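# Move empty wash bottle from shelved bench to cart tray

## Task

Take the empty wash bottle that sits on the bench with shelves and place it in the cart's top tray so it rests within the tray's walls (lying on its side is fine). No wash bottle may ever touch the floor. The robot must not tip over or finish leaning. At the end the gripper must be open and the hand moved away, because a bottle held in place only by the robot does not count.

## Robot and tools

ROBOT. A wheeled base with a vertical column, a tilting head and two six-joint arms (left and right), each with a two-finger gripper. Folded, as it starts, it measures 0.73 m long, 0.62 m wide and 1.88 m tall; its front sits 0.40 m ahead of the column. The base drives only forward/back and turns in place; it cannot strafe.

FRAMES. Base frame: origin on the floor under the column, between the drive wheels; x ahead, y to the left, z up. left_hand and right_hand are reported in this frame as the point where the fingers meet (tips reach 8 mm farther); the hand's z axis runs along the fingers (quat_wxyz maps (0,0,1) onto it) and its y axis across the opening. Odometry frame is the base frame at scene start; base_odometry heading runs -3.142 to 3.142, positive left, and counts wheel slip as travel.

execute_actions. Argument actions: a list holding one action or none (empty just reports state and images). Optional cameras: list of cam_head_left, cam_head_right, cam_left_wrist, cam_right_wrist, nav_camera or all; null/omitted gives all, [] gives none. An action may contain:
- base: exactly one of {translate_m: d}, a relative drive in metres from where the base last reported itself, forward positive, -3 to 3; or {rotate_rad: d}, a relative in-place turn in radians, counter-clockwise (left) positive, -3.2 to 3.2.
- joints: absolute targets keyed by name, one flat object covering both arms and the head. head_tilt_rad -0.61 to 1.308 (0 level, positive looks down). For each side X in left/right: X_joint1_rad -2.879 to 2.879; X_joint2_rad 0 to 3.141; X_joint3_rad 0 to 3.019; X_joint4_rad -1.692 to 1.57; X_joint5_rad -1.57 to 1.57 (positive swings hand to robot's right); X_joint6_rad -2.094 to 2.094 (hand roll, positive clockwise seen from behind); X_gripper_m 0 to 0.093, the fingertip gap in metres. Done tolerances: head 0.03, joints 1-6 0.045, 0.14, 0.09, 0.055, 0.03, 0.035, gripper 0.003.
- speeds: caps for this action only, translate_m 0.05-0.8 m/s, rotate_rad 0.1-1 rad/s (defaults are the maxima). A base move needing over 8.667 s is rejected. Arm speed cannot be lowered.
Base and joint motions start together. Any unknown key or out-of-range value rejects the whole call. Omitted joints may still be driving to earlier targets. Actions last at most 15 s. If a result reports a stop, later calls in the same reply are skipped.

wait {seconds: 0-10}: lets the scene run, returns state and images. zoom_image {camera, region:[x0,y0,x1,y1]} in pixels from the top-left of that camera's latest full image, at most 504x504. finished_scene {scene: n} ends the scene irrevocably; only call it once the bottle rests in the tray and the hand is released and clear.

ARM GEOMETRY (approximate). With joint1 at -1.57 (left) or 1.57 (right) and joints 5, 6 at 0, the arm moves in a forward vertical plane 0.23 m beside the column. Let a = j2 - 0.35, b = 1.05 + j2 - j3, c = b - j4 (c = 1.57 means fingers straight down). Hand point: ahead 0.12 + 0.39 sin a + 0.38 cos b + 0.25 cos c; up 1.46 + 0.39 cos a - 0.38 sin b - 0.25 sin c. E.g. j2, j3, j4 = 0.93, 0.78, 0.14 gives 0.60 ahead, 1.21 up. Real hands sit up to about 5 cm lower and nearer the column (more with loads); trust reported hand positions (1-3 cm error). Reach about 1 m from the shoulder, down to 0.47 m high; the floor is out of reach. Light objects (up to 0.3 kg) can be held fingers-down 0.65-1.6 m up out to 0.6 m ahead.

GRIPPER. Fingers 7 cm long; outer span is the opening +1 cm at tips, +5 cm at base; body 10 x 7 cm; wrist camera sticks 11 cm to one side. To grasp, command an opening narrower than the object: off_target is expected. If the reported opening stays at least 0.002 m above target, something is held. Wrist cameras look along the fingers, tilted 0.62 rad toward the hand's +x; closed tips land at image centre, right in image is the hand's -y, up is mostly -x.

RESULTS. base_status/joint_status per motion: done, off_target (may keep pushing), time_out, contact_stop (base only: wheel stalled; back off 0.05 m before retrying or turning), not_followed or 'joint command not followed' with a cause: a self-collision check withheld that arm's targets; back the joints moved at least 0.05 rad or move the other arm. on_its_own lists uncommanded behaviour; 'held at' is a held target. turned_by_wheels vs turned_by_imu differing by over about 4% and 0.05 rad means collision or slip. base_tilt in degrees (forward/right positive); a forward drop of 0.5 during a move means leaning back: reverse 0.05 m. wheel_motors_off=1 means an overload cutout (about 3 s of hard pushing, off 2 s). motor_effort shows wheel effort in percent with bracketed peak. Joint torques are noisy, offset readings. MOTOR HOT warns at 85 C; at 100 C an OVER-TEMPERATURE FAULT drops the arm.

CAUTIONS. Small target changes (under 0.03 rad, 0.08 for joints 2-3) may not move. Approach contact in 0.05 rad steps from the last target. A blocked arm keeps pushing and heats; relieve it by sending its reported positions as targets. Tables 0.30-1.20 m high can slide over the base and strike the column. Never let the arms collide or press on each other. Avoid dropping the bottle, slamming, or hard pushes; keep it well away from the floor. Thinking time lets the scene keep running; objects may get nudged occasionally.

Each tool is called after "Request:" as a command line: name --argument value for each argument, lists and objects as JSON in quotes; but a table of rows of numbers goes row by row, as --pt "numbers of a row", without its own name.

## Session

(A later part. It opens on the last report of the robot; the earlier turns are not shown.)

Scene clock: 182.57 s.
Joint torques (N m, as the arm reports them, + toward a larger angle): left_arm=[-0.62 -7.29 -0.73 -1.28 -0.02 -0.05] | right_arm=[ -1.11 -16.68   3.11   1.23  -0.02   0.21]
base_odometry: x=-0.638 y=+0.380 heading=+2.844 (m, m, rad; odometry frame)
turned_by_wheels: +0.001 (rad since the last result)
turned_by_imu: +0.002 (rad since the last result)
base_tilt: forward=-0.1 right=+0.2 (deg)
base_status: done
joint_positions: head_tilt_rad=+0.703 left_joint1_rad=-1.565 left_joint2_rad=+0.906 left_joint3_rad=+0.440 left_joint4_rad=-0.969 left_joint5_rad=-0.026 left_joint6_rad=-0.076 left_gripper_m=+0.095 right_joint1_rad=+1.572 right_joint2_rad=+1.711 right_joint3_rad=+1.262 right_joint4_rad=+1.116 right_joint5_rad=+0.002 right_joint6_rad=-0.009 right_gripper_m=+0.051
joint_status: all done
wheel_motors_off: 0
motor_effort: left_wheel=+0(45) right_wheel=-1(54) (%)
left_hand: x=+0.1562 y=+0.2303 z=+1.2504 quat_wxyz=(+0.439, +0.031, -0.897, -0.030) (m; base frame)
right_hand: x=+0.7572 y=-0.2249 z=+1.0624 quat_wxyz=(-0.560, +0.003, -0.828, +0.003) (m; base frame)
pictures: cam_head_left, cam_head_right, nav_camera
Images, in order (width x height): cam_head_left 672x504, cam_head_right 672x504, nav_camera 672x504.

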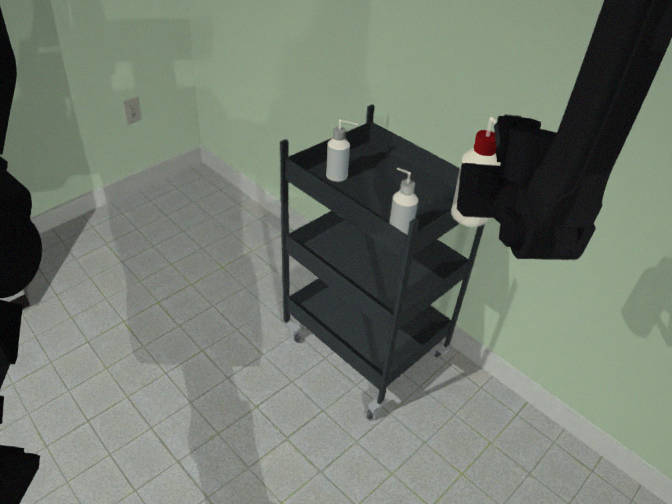

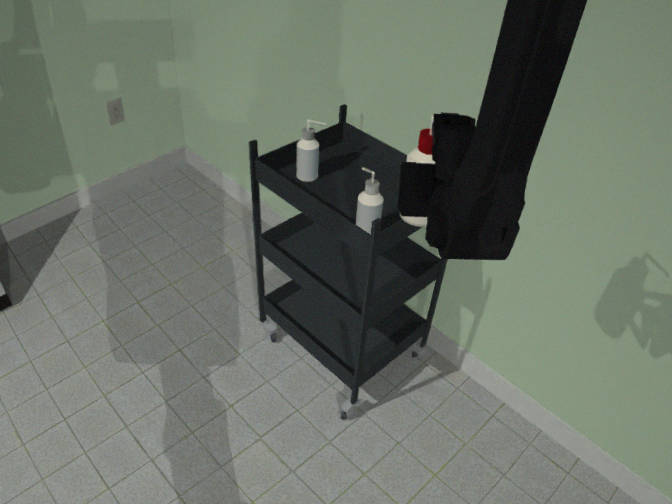

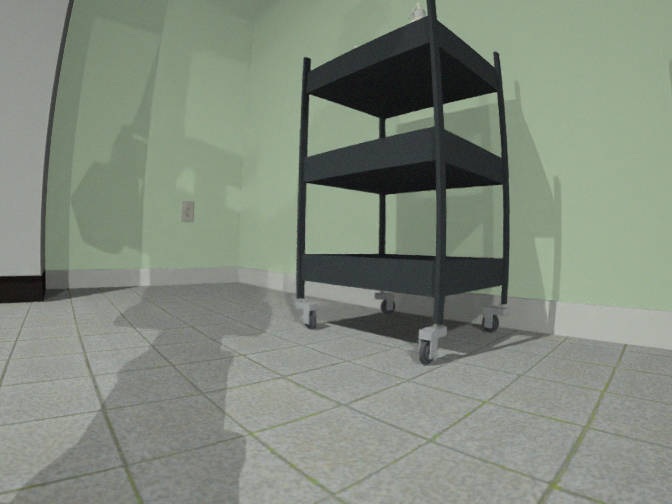

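Request:
execute_actions --actions '[{"joints":{"right_joint2_rad":1.58,"right_joint4_rad":0.98}}]' --cameras '[]'

Request:
execute_actions --actions '[{"base":{"translate_m":0.45},"joints":{"head_tilt_rad":0.9},"speeds":{"translate_m":0.25}}]' --cameras '["cam_head_left","cam_head_right","cam_right_wrist"]'

Scene clock: 209.20 s.
Joint torques (N m, as the arm reports them, + toward a larger angle): left_arm=[-0.48 -7.3  -0.87 -1.25 -0.04 -0.07] | right_arm=[ -0.42 -17.44   4.76   1.46   0.02   0.2 ]
base_odometry: x=-0.638 y=+0.380 heading=+2.844 (m, m, rad; odometry frame)
turned_by_wheels: +0.000 (rad since the last result)
turned_by_imu: +0.001 (rad since the last result)
base_tilt: forward=-0.1 right=+0.2 (deg)
base_status: not commanded
joint_positions: head_tilt_rad=+0.703 left_joint1_rad=-1.565 left_joint2_rad=+0.906 left_joint3_rad=+0.440 left_joint4_rad=-0.969 left_joint5_rad=-0.026 left_joint6_rad=-0.076 left_gripper_m=+0.095 right_joint1_rad=+1.572 right_joint2_rad=+1.568 right_joint3_rad=+1.259 right_joint4_rad=+0.991 right_joint5_rad=+0.002 right_joint6_rad=-0.009 right_gripper_m=+0.051
joint_status: all done
wheel_motors_off: 0
motor_effort: left_wheel=+0(0) right_wheel=-1(1) (%)
left_hand: x=+0.1562 y=+0.2303 z=+1.2504 quat_wxyz=(+0.439, +0.031, -0.897, -0.030) (m; base frame)
right_hand: x=+0.7966 y=-0.2249 z=+1.1268 quat_wxyz=(-0.567, +0.003, -0.824, +0.003) (m; base frame)
pictures: none
No camera images: the call's "cameras" was empty. Leave "cameras" out to get every camera's image.

Scene clock: 211.97 s.
Joint torques (N m, as the arm reports them, + toward a larger angle): left_arm=[-0.19 -7.44 -0.74 -1.46 -0.01 -0.05] | right_arm=[ -0.61 -16.98   4.71   1.42   0.01   0.19]
base_odometry: x=-1.068 y=+0.512 heading=+2.844 (m, m, rad; odometry frame)
turned_by_wheels: +0.000 (rad since the last result)
turned_by_imu: +0.001 (rad since the last result)
base_tilt: forward=+0.0 right=+0.2 (deg)
base_status: done
joint_positions: head_tilt_rad=+0.901 left_joint1_rad=-1.565 left_joint2_rad=+0.906 left_joint3_rad=+0.442 left_joint4_rad=-0.969 left_joint5_rad=-0.026 left_joint6_rad=-0.076 left_gripper_m=+0.095 right_joint1_rad=+1.572 right_joint2_rad=+1.569 right_joint3_rad=+1.259 right_joint4_rad=+0.991 right_joint5_rad=+0.002 right_joint6_rad=-0.009 right_gripper_m=+0.051
joint_status: all done
wheel_motors_off: 0
motor_effort: left_wheel=+0(31) right_wheel=-1(36) (%)
left_hand: x=+0.1572 y=+0.2303 z=+1.2501 quat_wxyz=(+0.438, +0.031, -0.898, -0.030) (m; base frame)
right_hand: x=+0.7961 y=-0.2249 z=+1.1259 quat_wxyz=(-0.566, +0.003, -0.824, +0.003) (m; base frame)
pictures: cam_head_left, cam_head_right, cam_right_wrist
Images, in order (width x height): cam_head_left 672x504, cam_head_right 672x504, cam_right_wrist 504x504.

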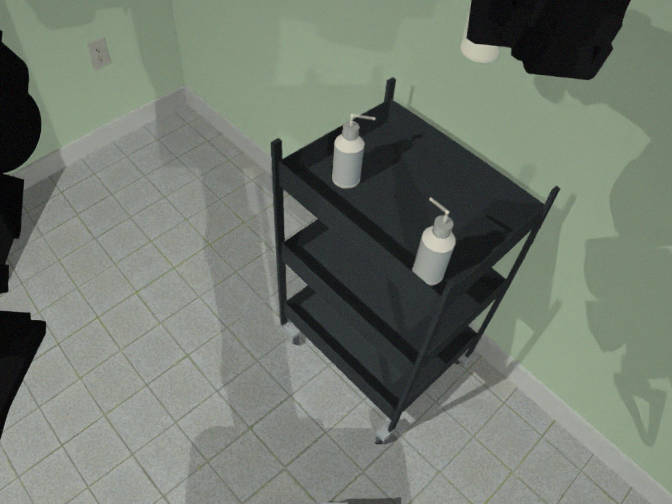

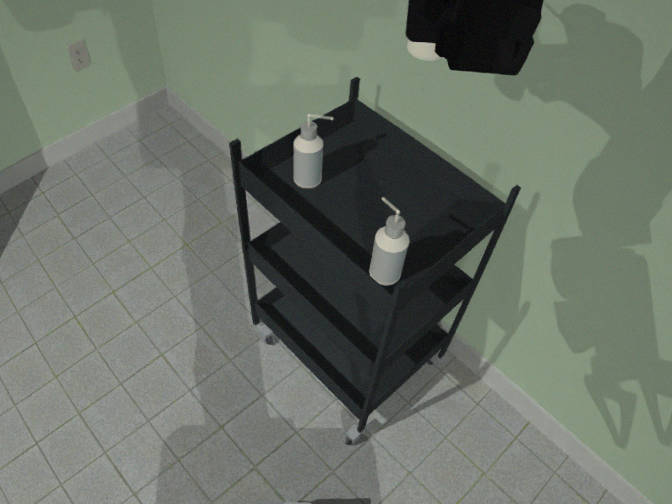

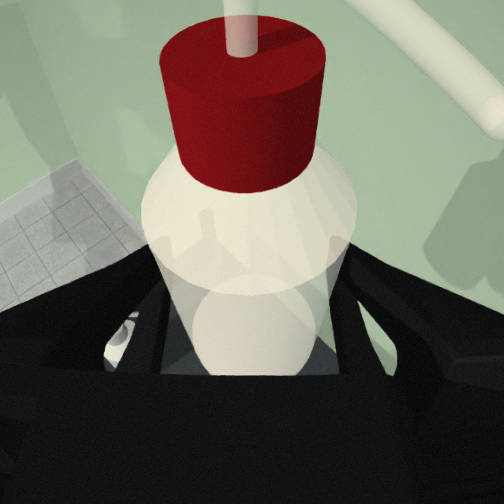

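Request:
execute_actions --actions '[{"base":{"rotate_rad":-0.05},"joints":{"right_joint2_rad":1.90,"right_joint3_rad":1.61,"right_joint4_rad":0.59},"speeds":{"rotate_rad":0.1}}]' --cameras '["cam_head_left","cam_head_right","cam_right_wrist"]'

Scene clock: 231.50 s.
Joint torques (N m, as the arm reports them, + toward a larger angle): left_arm=[-0.66 -7.58 -0.64 -1.32  0.01 -0.08] | right_arm=[ -0.68 -19.98   5.64   1.3    0.     0.2 ]
base_odometry: x=-1.068 y=+0.512 heading=+2.795 (m, m, rad; odometry frame)
turned_by_wheels: -0.049 (rad since the last result)
turned_by_imu: -0.047 (rad since the last result)
base_tilt: forward=-0.1 right=+0.3 (deg)
base_status: done
joint_positions: head_tilt_rad=+0.901 left_joint1_rad=-1.565 left_joint2_rad=+0.906 left_joint3_rad=+0.442 left_joint4_rad=-0.969 left_joint5_rad=-0.026 left_joint6_rad=-0.076 left_gripper_m=+0.095 right_joint1_rad=+1.571 right_joint2_rad=+1.916 right_joint3_rad=+1.591 right_joint4_rad=+0.595 right_joint5_rad=+0.002 right_joint6_rad=-0.009 right_gripper_m=+0.051
joint_status: all done
wheel_motors_off: 0
motor_effort: left_wheel=+0(30) right_wheel=-1(39) (%)
left_hand: x=+0.1570 y=+0.2303 z=+1.2501 quat_wxyz=(+0.438, +0.031, -0.898, -0.030) (m; base frame)
right_hand: x=+0.7594 y=-0.2256 z=+0.9097 quat_wxyz=(-0.387, +0.004, -0.922, +0.003) (m; base frame)
pictures: cam_head_left, cam_head_right, cam_right_wrist
Images, in order (width x height): cam_head_left 672x504, cam_head_right 672x504, cam_right_wrist 504x504.

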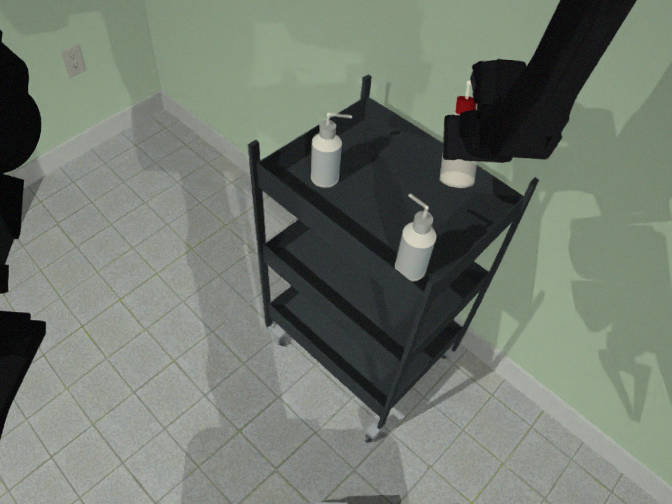

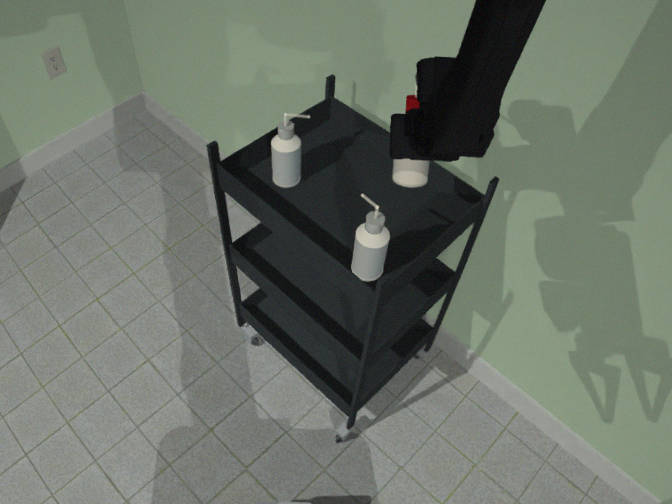

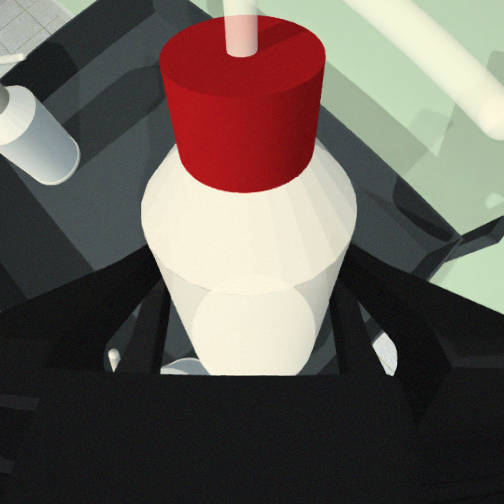

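Request:
execute_actions --actions '[{"joints":{"right_joint2_rad":2.0}}]' --cameras '["cam_head_left","cam_head_right","cam_right_wrist"]'

Scene clock: 241.87 s.
Joint torques (N m, as the arm reports them, + toward a larger angle): left_arm=[-0.55 -7.23 -0.61 -1.47 -0.01 -0.05] | right_arm=[ -0.37 -18.91   3.5    1.23   0.01   0.21]
base_odometry: x=-1.068 y=+0.512 heading=+2.795 (m, m, rad; odometry frame)
turned_by_wheels: +0.000 (rad since the last result)
turned_by_imu: +0.001 (rad since the last result)
base_tilt: forward=-0.1 right=+0.2 (deg)
base_status: not commanded
joint_positions: head_tilt_rad=+0.901 left_joint1_rad=-1.565 left_joint2_rad=+0.906 left_joint3_rad=+0.442 left_joint4_rad=-0.969 left_joint5_rad=-0.026 left_joint6_rad=-0.076 left_gripper_m=+0.095 right_joint1_rad=+1.571 right_joint2_rad=+2.009 right_joint3_rad=+1.603 right_joint4_rad=+0.595 right_joint5_rad=+0.002 right_joint6_rad=-0.009 right_gripper_m=+0.051
joint_status: all done
wheel_motors_off: 0
motor_effort: left_wheel=+1(1) right_wheel=-2(2) (%)
left_hand: x=+0.1570 y=+0.2303 z=+1.2501 quat_wxyz=(+0.438, +0.031, -0.898, -0.030) (m; base frame)
right_hand: x=+0.7123 y=-0.2256 z=+0.8551 quat_wxyz=(-0.349, +0.004, -0.937, +0.003) (m; base frame)
pictures: cam_head_left, cam_head_right, cam_right_wrist
Images, in order (width x height): cam_head_left 672x504, cam_head_right 672x504, cam_right_wrist 504x504.

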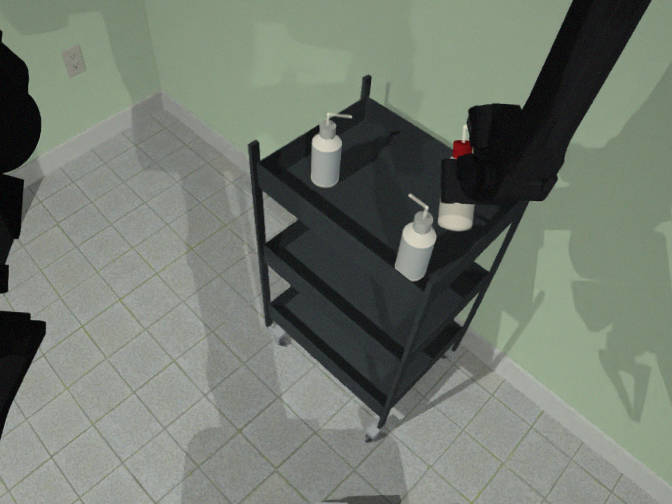

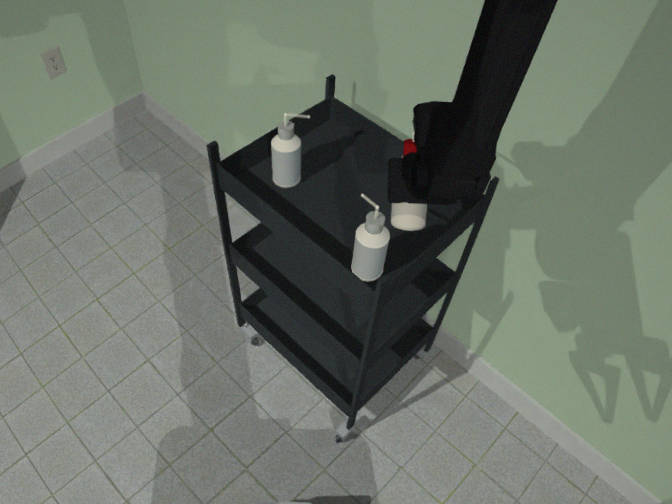

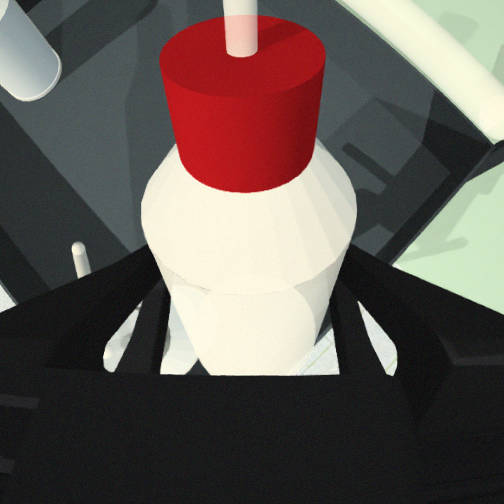

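Request:
execute_actions --actions '[{"base":{"translate_m":0.08},"joints":{"right_joint2_rad":2.07},"speeds":{"translate_m":0.08}}]' --cameras '["cam_head_left","cam_head_right","cam_right_wrist"]'

Scene clock: 250.33 s.
Joint torques (N m, as the arm reports them, + toward a larger angle): left_arm=[-0.3  -7.18 -0.72 -1.4  -0.02 -0.06] | right_arm=[  0.1  -16.88   2.8    1.17   0.     0.2 ]
base_odometry: x=-1.144 y=+0.539 heading=+2.795 (m, m, rad; odometry frame)
turned_by_wheels: -0.001 (rad since the last result)
turned_by_imu: +0.000 (rad since the last result)
base_tilt: forward=-0.1 right=+0.2 (deg)
base_status: done
joint_positions: head_tilt_rad=+0.902 left_joint1_rad=-1.565 left_joint2_rad=+0.906 left_joint3_rad=+0.442 left_joint4_rad=-0.969 left_joint5_rad=-0.026 left_joint6_rad=-0.076 left_gripper_m=+0.095 right_joint1_rad=+1.571 right_joint2_rad=+2.070 right_joint3_rad=+1.605 right_joint4_rad=+0.595 right_joint5_rad=+0.002 right_joint6_rad=-0.009 right_gripper_m=+0.051
joint_status: all done
wheel_motors_off: 0
motor_effort: left_wheel=-1(31) right_wheel=+1(57) (%)
left_hand: x=+0.1572 y=+0.2303 z=+1.2501 quat_wxyz=(+0.438, +0.031, -0.898, -0.030) (m; base frame)
right_hand: x=+0.6763 y=-0.2260 z=+0.8212 quat_wxyz=(-0.321, +0.004, -0.947, +0.003) (m; base frame)
pictures: cam_head_left, cam_head_right, cam_right_wrist
Images, in order (width x height): cam_head_left 672x504, cam_head_right 672x504, cam_right_wrist 504x504.

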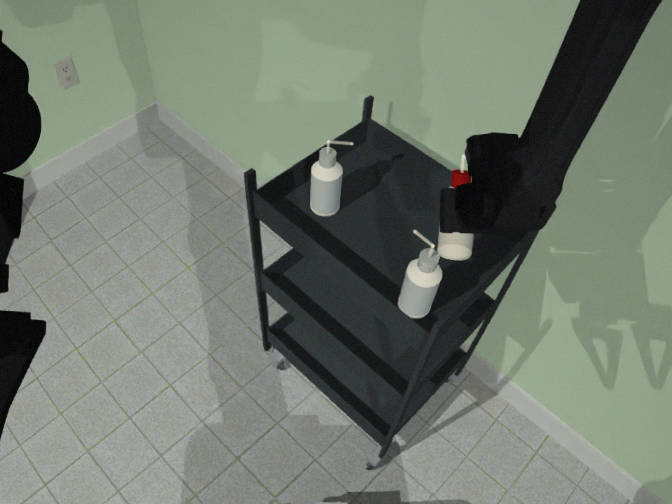

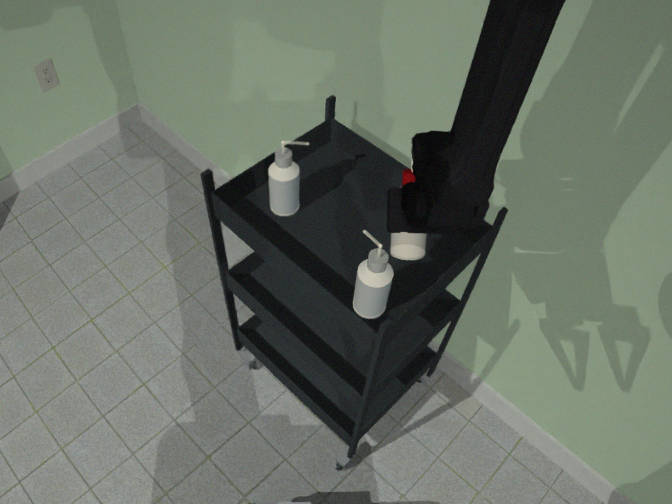

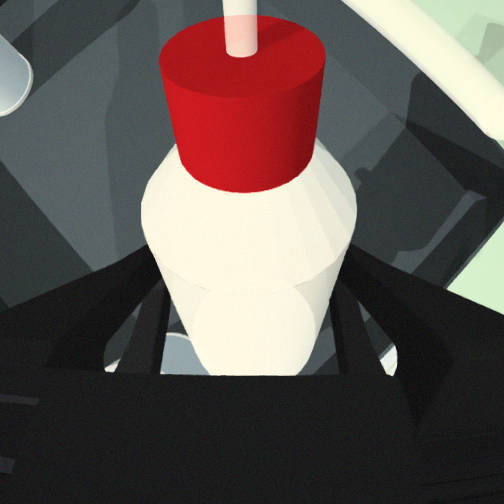

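Request:
execute_actions --actions '[{"joints":{"right_joint2_rad":2.24,"right_joint3_rad":1.918,"right_joint4_rad":0.47}}]' --cameras '["cam_head_left","cam_head_right","cam_right_wrist"]'

Scene clock: 274.00 s.
Joint torques (N m, as the arm reports them, + toward a larger angle): left_arm=[-0.84 -7.65 -0.79 -1.42 -0.02 -0.07] | right_arm=[ -0.49 -18.01   4.33   0.85   0.2    0.07]
base_odometry: x=-1.144 y=+0.539 heading=+2.795 (m, m, rad; odometry frame)
turned_by_wheels: +0.000 (rad since the last result)
turned_by_imu: +0.001 (rad since the last result)
base_tilt: forward=-0.1 right=+0.2 (deg)
base_status: not commanded
joint_positions: head_tilt_rad=+0.902 left_joint1_rad=-1.565 left_joint2_rad=+0.906 left_joint3_rad=+0.441 left_joint4_rad=-0.969 left_joint5_rad=-0.026 left_joint6_rad=-0.076 left_gripper_m=+0.095 right_joint1_rad=+1.570 right_joint2_rad=+2.237 right_joint3_rad=+1.911 right_joint4_rad=+0.486 right_joint5_rad=-0.004 right_joint6_rad=+0.004 right_gripper_m=+0.051
joint_status: all done
wheel_motors_off: 0
motor_effort: left_wheel=-4(6) right_wheel=+5(10) (%)
left_hand: x=+0.1564 y=+0.2303 z=+1.2503 quat_wxyz=(+0.439, +0.031, -0.897, -0.030) (m; base frame)
right_hand: x=+0.7192 y=-0.2260 z=+0.7697 quat_wxyz=(-0.335, -0.001, -0.942, -0.002) (m; base frame)
pictures: cam_head_left, cam_head_right, cam_right_wrist
Images, in order (width x height): cam_head_left 672x504, cam_head_right 672x504, cam_right_wrist 504x504.

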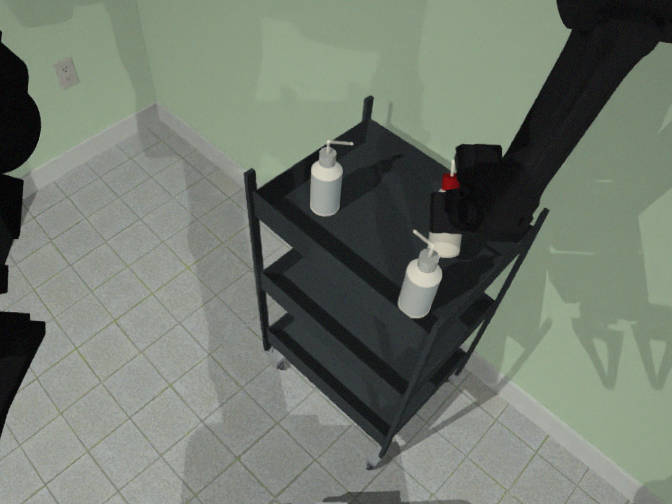

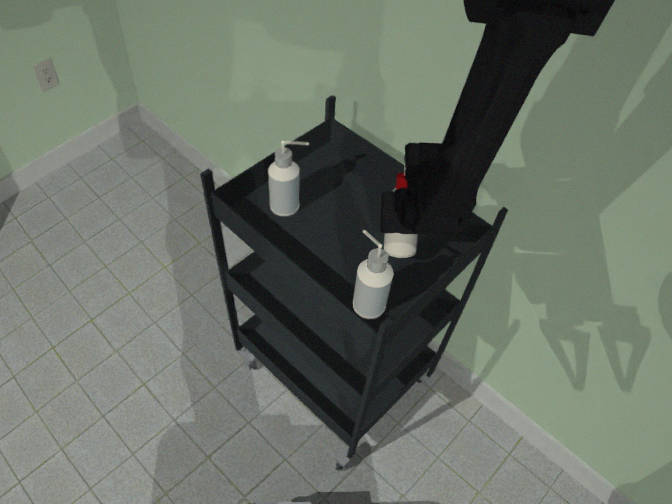

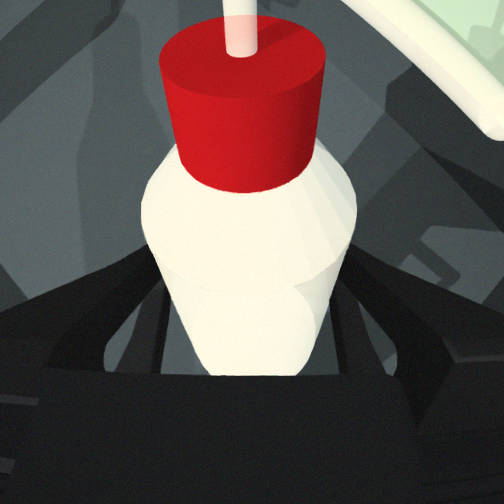

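Request:
execute_actions --actions '[{"joints":{"right_gripper_m":0.085}}]' --cameras '["cam_head_left","cam_right_wrist"]'

Scene clock: 280.87 s.
Joint torques (N m, as the arm reports them, + toward a larger angle): left_arm=[-0.59 -7.74 -0.75 -1.51 -0.03 -0.04] | right_arm=[ -0.15 -17.8    4.29   0.82   0.22   0.04]
base_odometry: x=-1.144 y=+0.539 heading=+2.795 (m, m, rad; odometry frame)
turned_by_wheels: +0.000 (rad since the last result)
turned_by_imu: +0.001 (rad since the last result)
base_tilt: forward=+0.0 right=+0.2 (deg)
base_status: not commanded
joint_positions: head_tilt_rad=+0.902 left_joint1_rad=-1.565 left_joint2_rad=+0.906 left_joint3_rad=+0.441 left_joint4_rad=-0.969 left_joint5_rad=-0.026 left_joint6_rad=-0.076 left_gripper_m=+0.095 right_joint1_rad=+1.570 right_joint2_rad=+2.237 right_joint3_rad=+1.911 right_joint4_rad=+0.486 right_joint5_rad=-0.004 right_joint6_rad=+0.004 right_gripper_m=+0.085
joint_status: all done
wheel_motors_off: 0
motor_effort: left_wheel=-4(4) right_wheel=+5(5) (%)
left_hand: x=+0.1564 y=+0.2303 z=+1.2503 quat_wxyz=(+0.439, +0.031, -0.897, -0.030) (m; base frame)
right_hand: x=+0.7192 y=-0.2260 z=+0.7697 quat_wxyz=(-0.335, -0.001, -0.942, -0.002) (m; base frame)
pictures: cam_head_left, cam_right_wrist
Images, in order (width x height): cam_head_left 672x504, cam_right_wrist 504x504.

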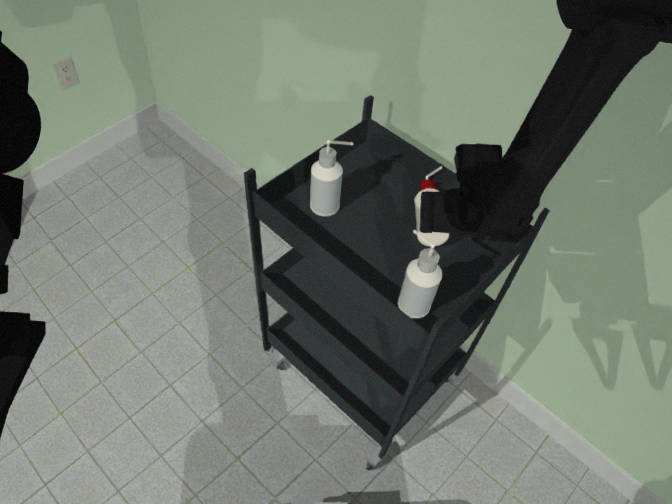

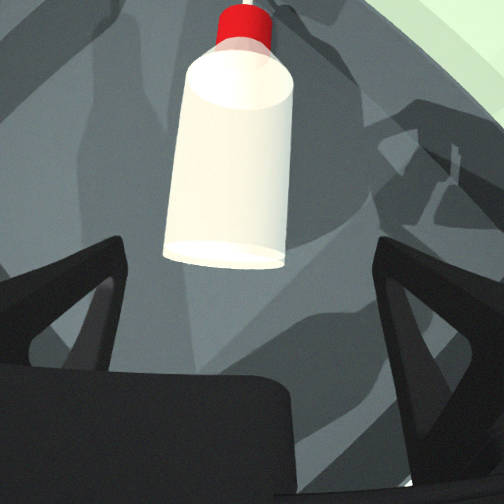

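It lies in the tray. Raise the arm and back off.

Request:
execute_actions --actions '[{"joints":{"right_joint2_rad":1.7,"right_joint3_rad":1.5,"right_joint4_rad":0.5}}]' --cameras '[]'

Request:
execute_actions --actions '[{"base":{"translate_m":-0.4}}]' --cameras '["cam_head_left"]'

Scene clock: 290.67 s.
Joint torques (N m, as the arm reports them, + toward a larger angle): left_arm=[-0.6  -7.4  -0.43 -1.39  0.   -0.06] | right_arm=[ -0.29 -19.39   5.1    1.9    0.22   0.04]
base_odometry: x=-1.144 y=+0.539 heading=+2.795 (m, m, rad; odometry frame)
turned_by_wheels: +0.000 (rad since the last result)
turned_by_imu: +0.001 (rad since the last result)
base_tilt: forward=-0.1 right=+0.1 (deg)
base_status: not commanded
joint_positions: head_tilt_rad=+0.902 left_joint1_rad=-1.565 left_joint2_rad=+0.906 left_joint3_rad=+0.441 left_joint4_rad=-0.969 left_joint5_rad=-0.026 left_joint6_rad=-0.076 left_gripper_m=+0.095 right_joint1_rad=+1.570 right_joint2_rad=+1.696 right_joint3_rad=+1.499 right_joint4_rad=+0.490 right_joint5_rad=-0.004 right_joint6_rad=+0.004 right_gripper_m=+0.085
joint_status: all done
wheel_motors_off: 0
motor_effort: left_wheel=-4(4) right_wheel=+5(5) (%)
left_hand: x=+0.1564 y=+0.2303 z=+1.2503 quat_wxyz=(+0.439, +0.031, -0.897, -0.030) (m; base frame)
right_hand: x=+0.8010 y=-0.2257 z=+1.0102 quat_wxyz=(-0.397, -0.001, -0.918, -0.002) (m; base frame)
pictures: none
No camera images: the call's "cameras" was empty. Leave "cameras" out to get every camera's image.

Scene clock: 292.90 s.
Joint torques (N m, as the arm reports them, + toward a larger angle): left_arm=[-0.64 -8.05 -0.51 -1.34 -0.04 -0.06] | right_arm=[ -0.24 -19.09   5.43   1.92   0.18   0.05]
base_odometry: x=-0.767 y=+0.403 heading=+2.794 (m, m, rad; odometry frame)
turned_by_wheels: -0.001 (rad since the last result)
turned_by_imu: -0.001 (rad since the last result)
base_tilt: forward=+0.0 right=+0.2 (deg)
base_status: done
joint_positions: head_tilt_rad=+0.902 left_joint1_rad=-1.565 left_joint2_rad=+0.906 left_joint3_rad=+0.439 left_joint4_rad=-0.969 left_joint5_rad=-0.026 left_joint6_rad=-0.076 left_gripper_m=+0.095 right_joint1_rad=+1.570 right_joint2_rad=+1.696 right_joint3_rad=+1.496 right_joint4_rad=+0.490 right_joint5_rad=-0.004 right_joint6_rad=+0.004 right_gripper_m=+0.085
joint_status: not commanded
wheel_motors_off: 0
motor_effort: left_wheel=-1(43) right_wheel=+1(56) (%)
left_hand: x=+0.1552 y=+0.2303 z=+1.2507 quat_wxyz=(+0.440, +0.031, -0.897, -0.030) (m; base frame)
right_hand: x=+0.7994 y=-0.2258 z=+1.0093 quat_wxyz=(-0.396, -0.001, -0.918, -0.002) (m; base frame)
pictures: cam_head_left
Images, in order (width x height): cam_head_left 672x504.

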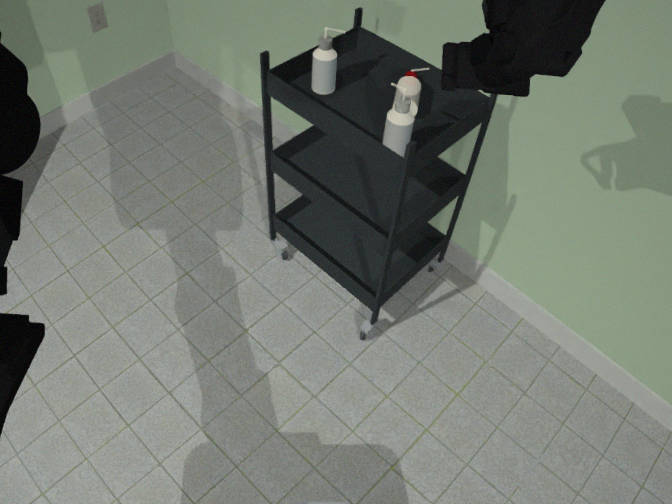

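Request:
finished_scene --scene 1

The scene is finished: the task was done.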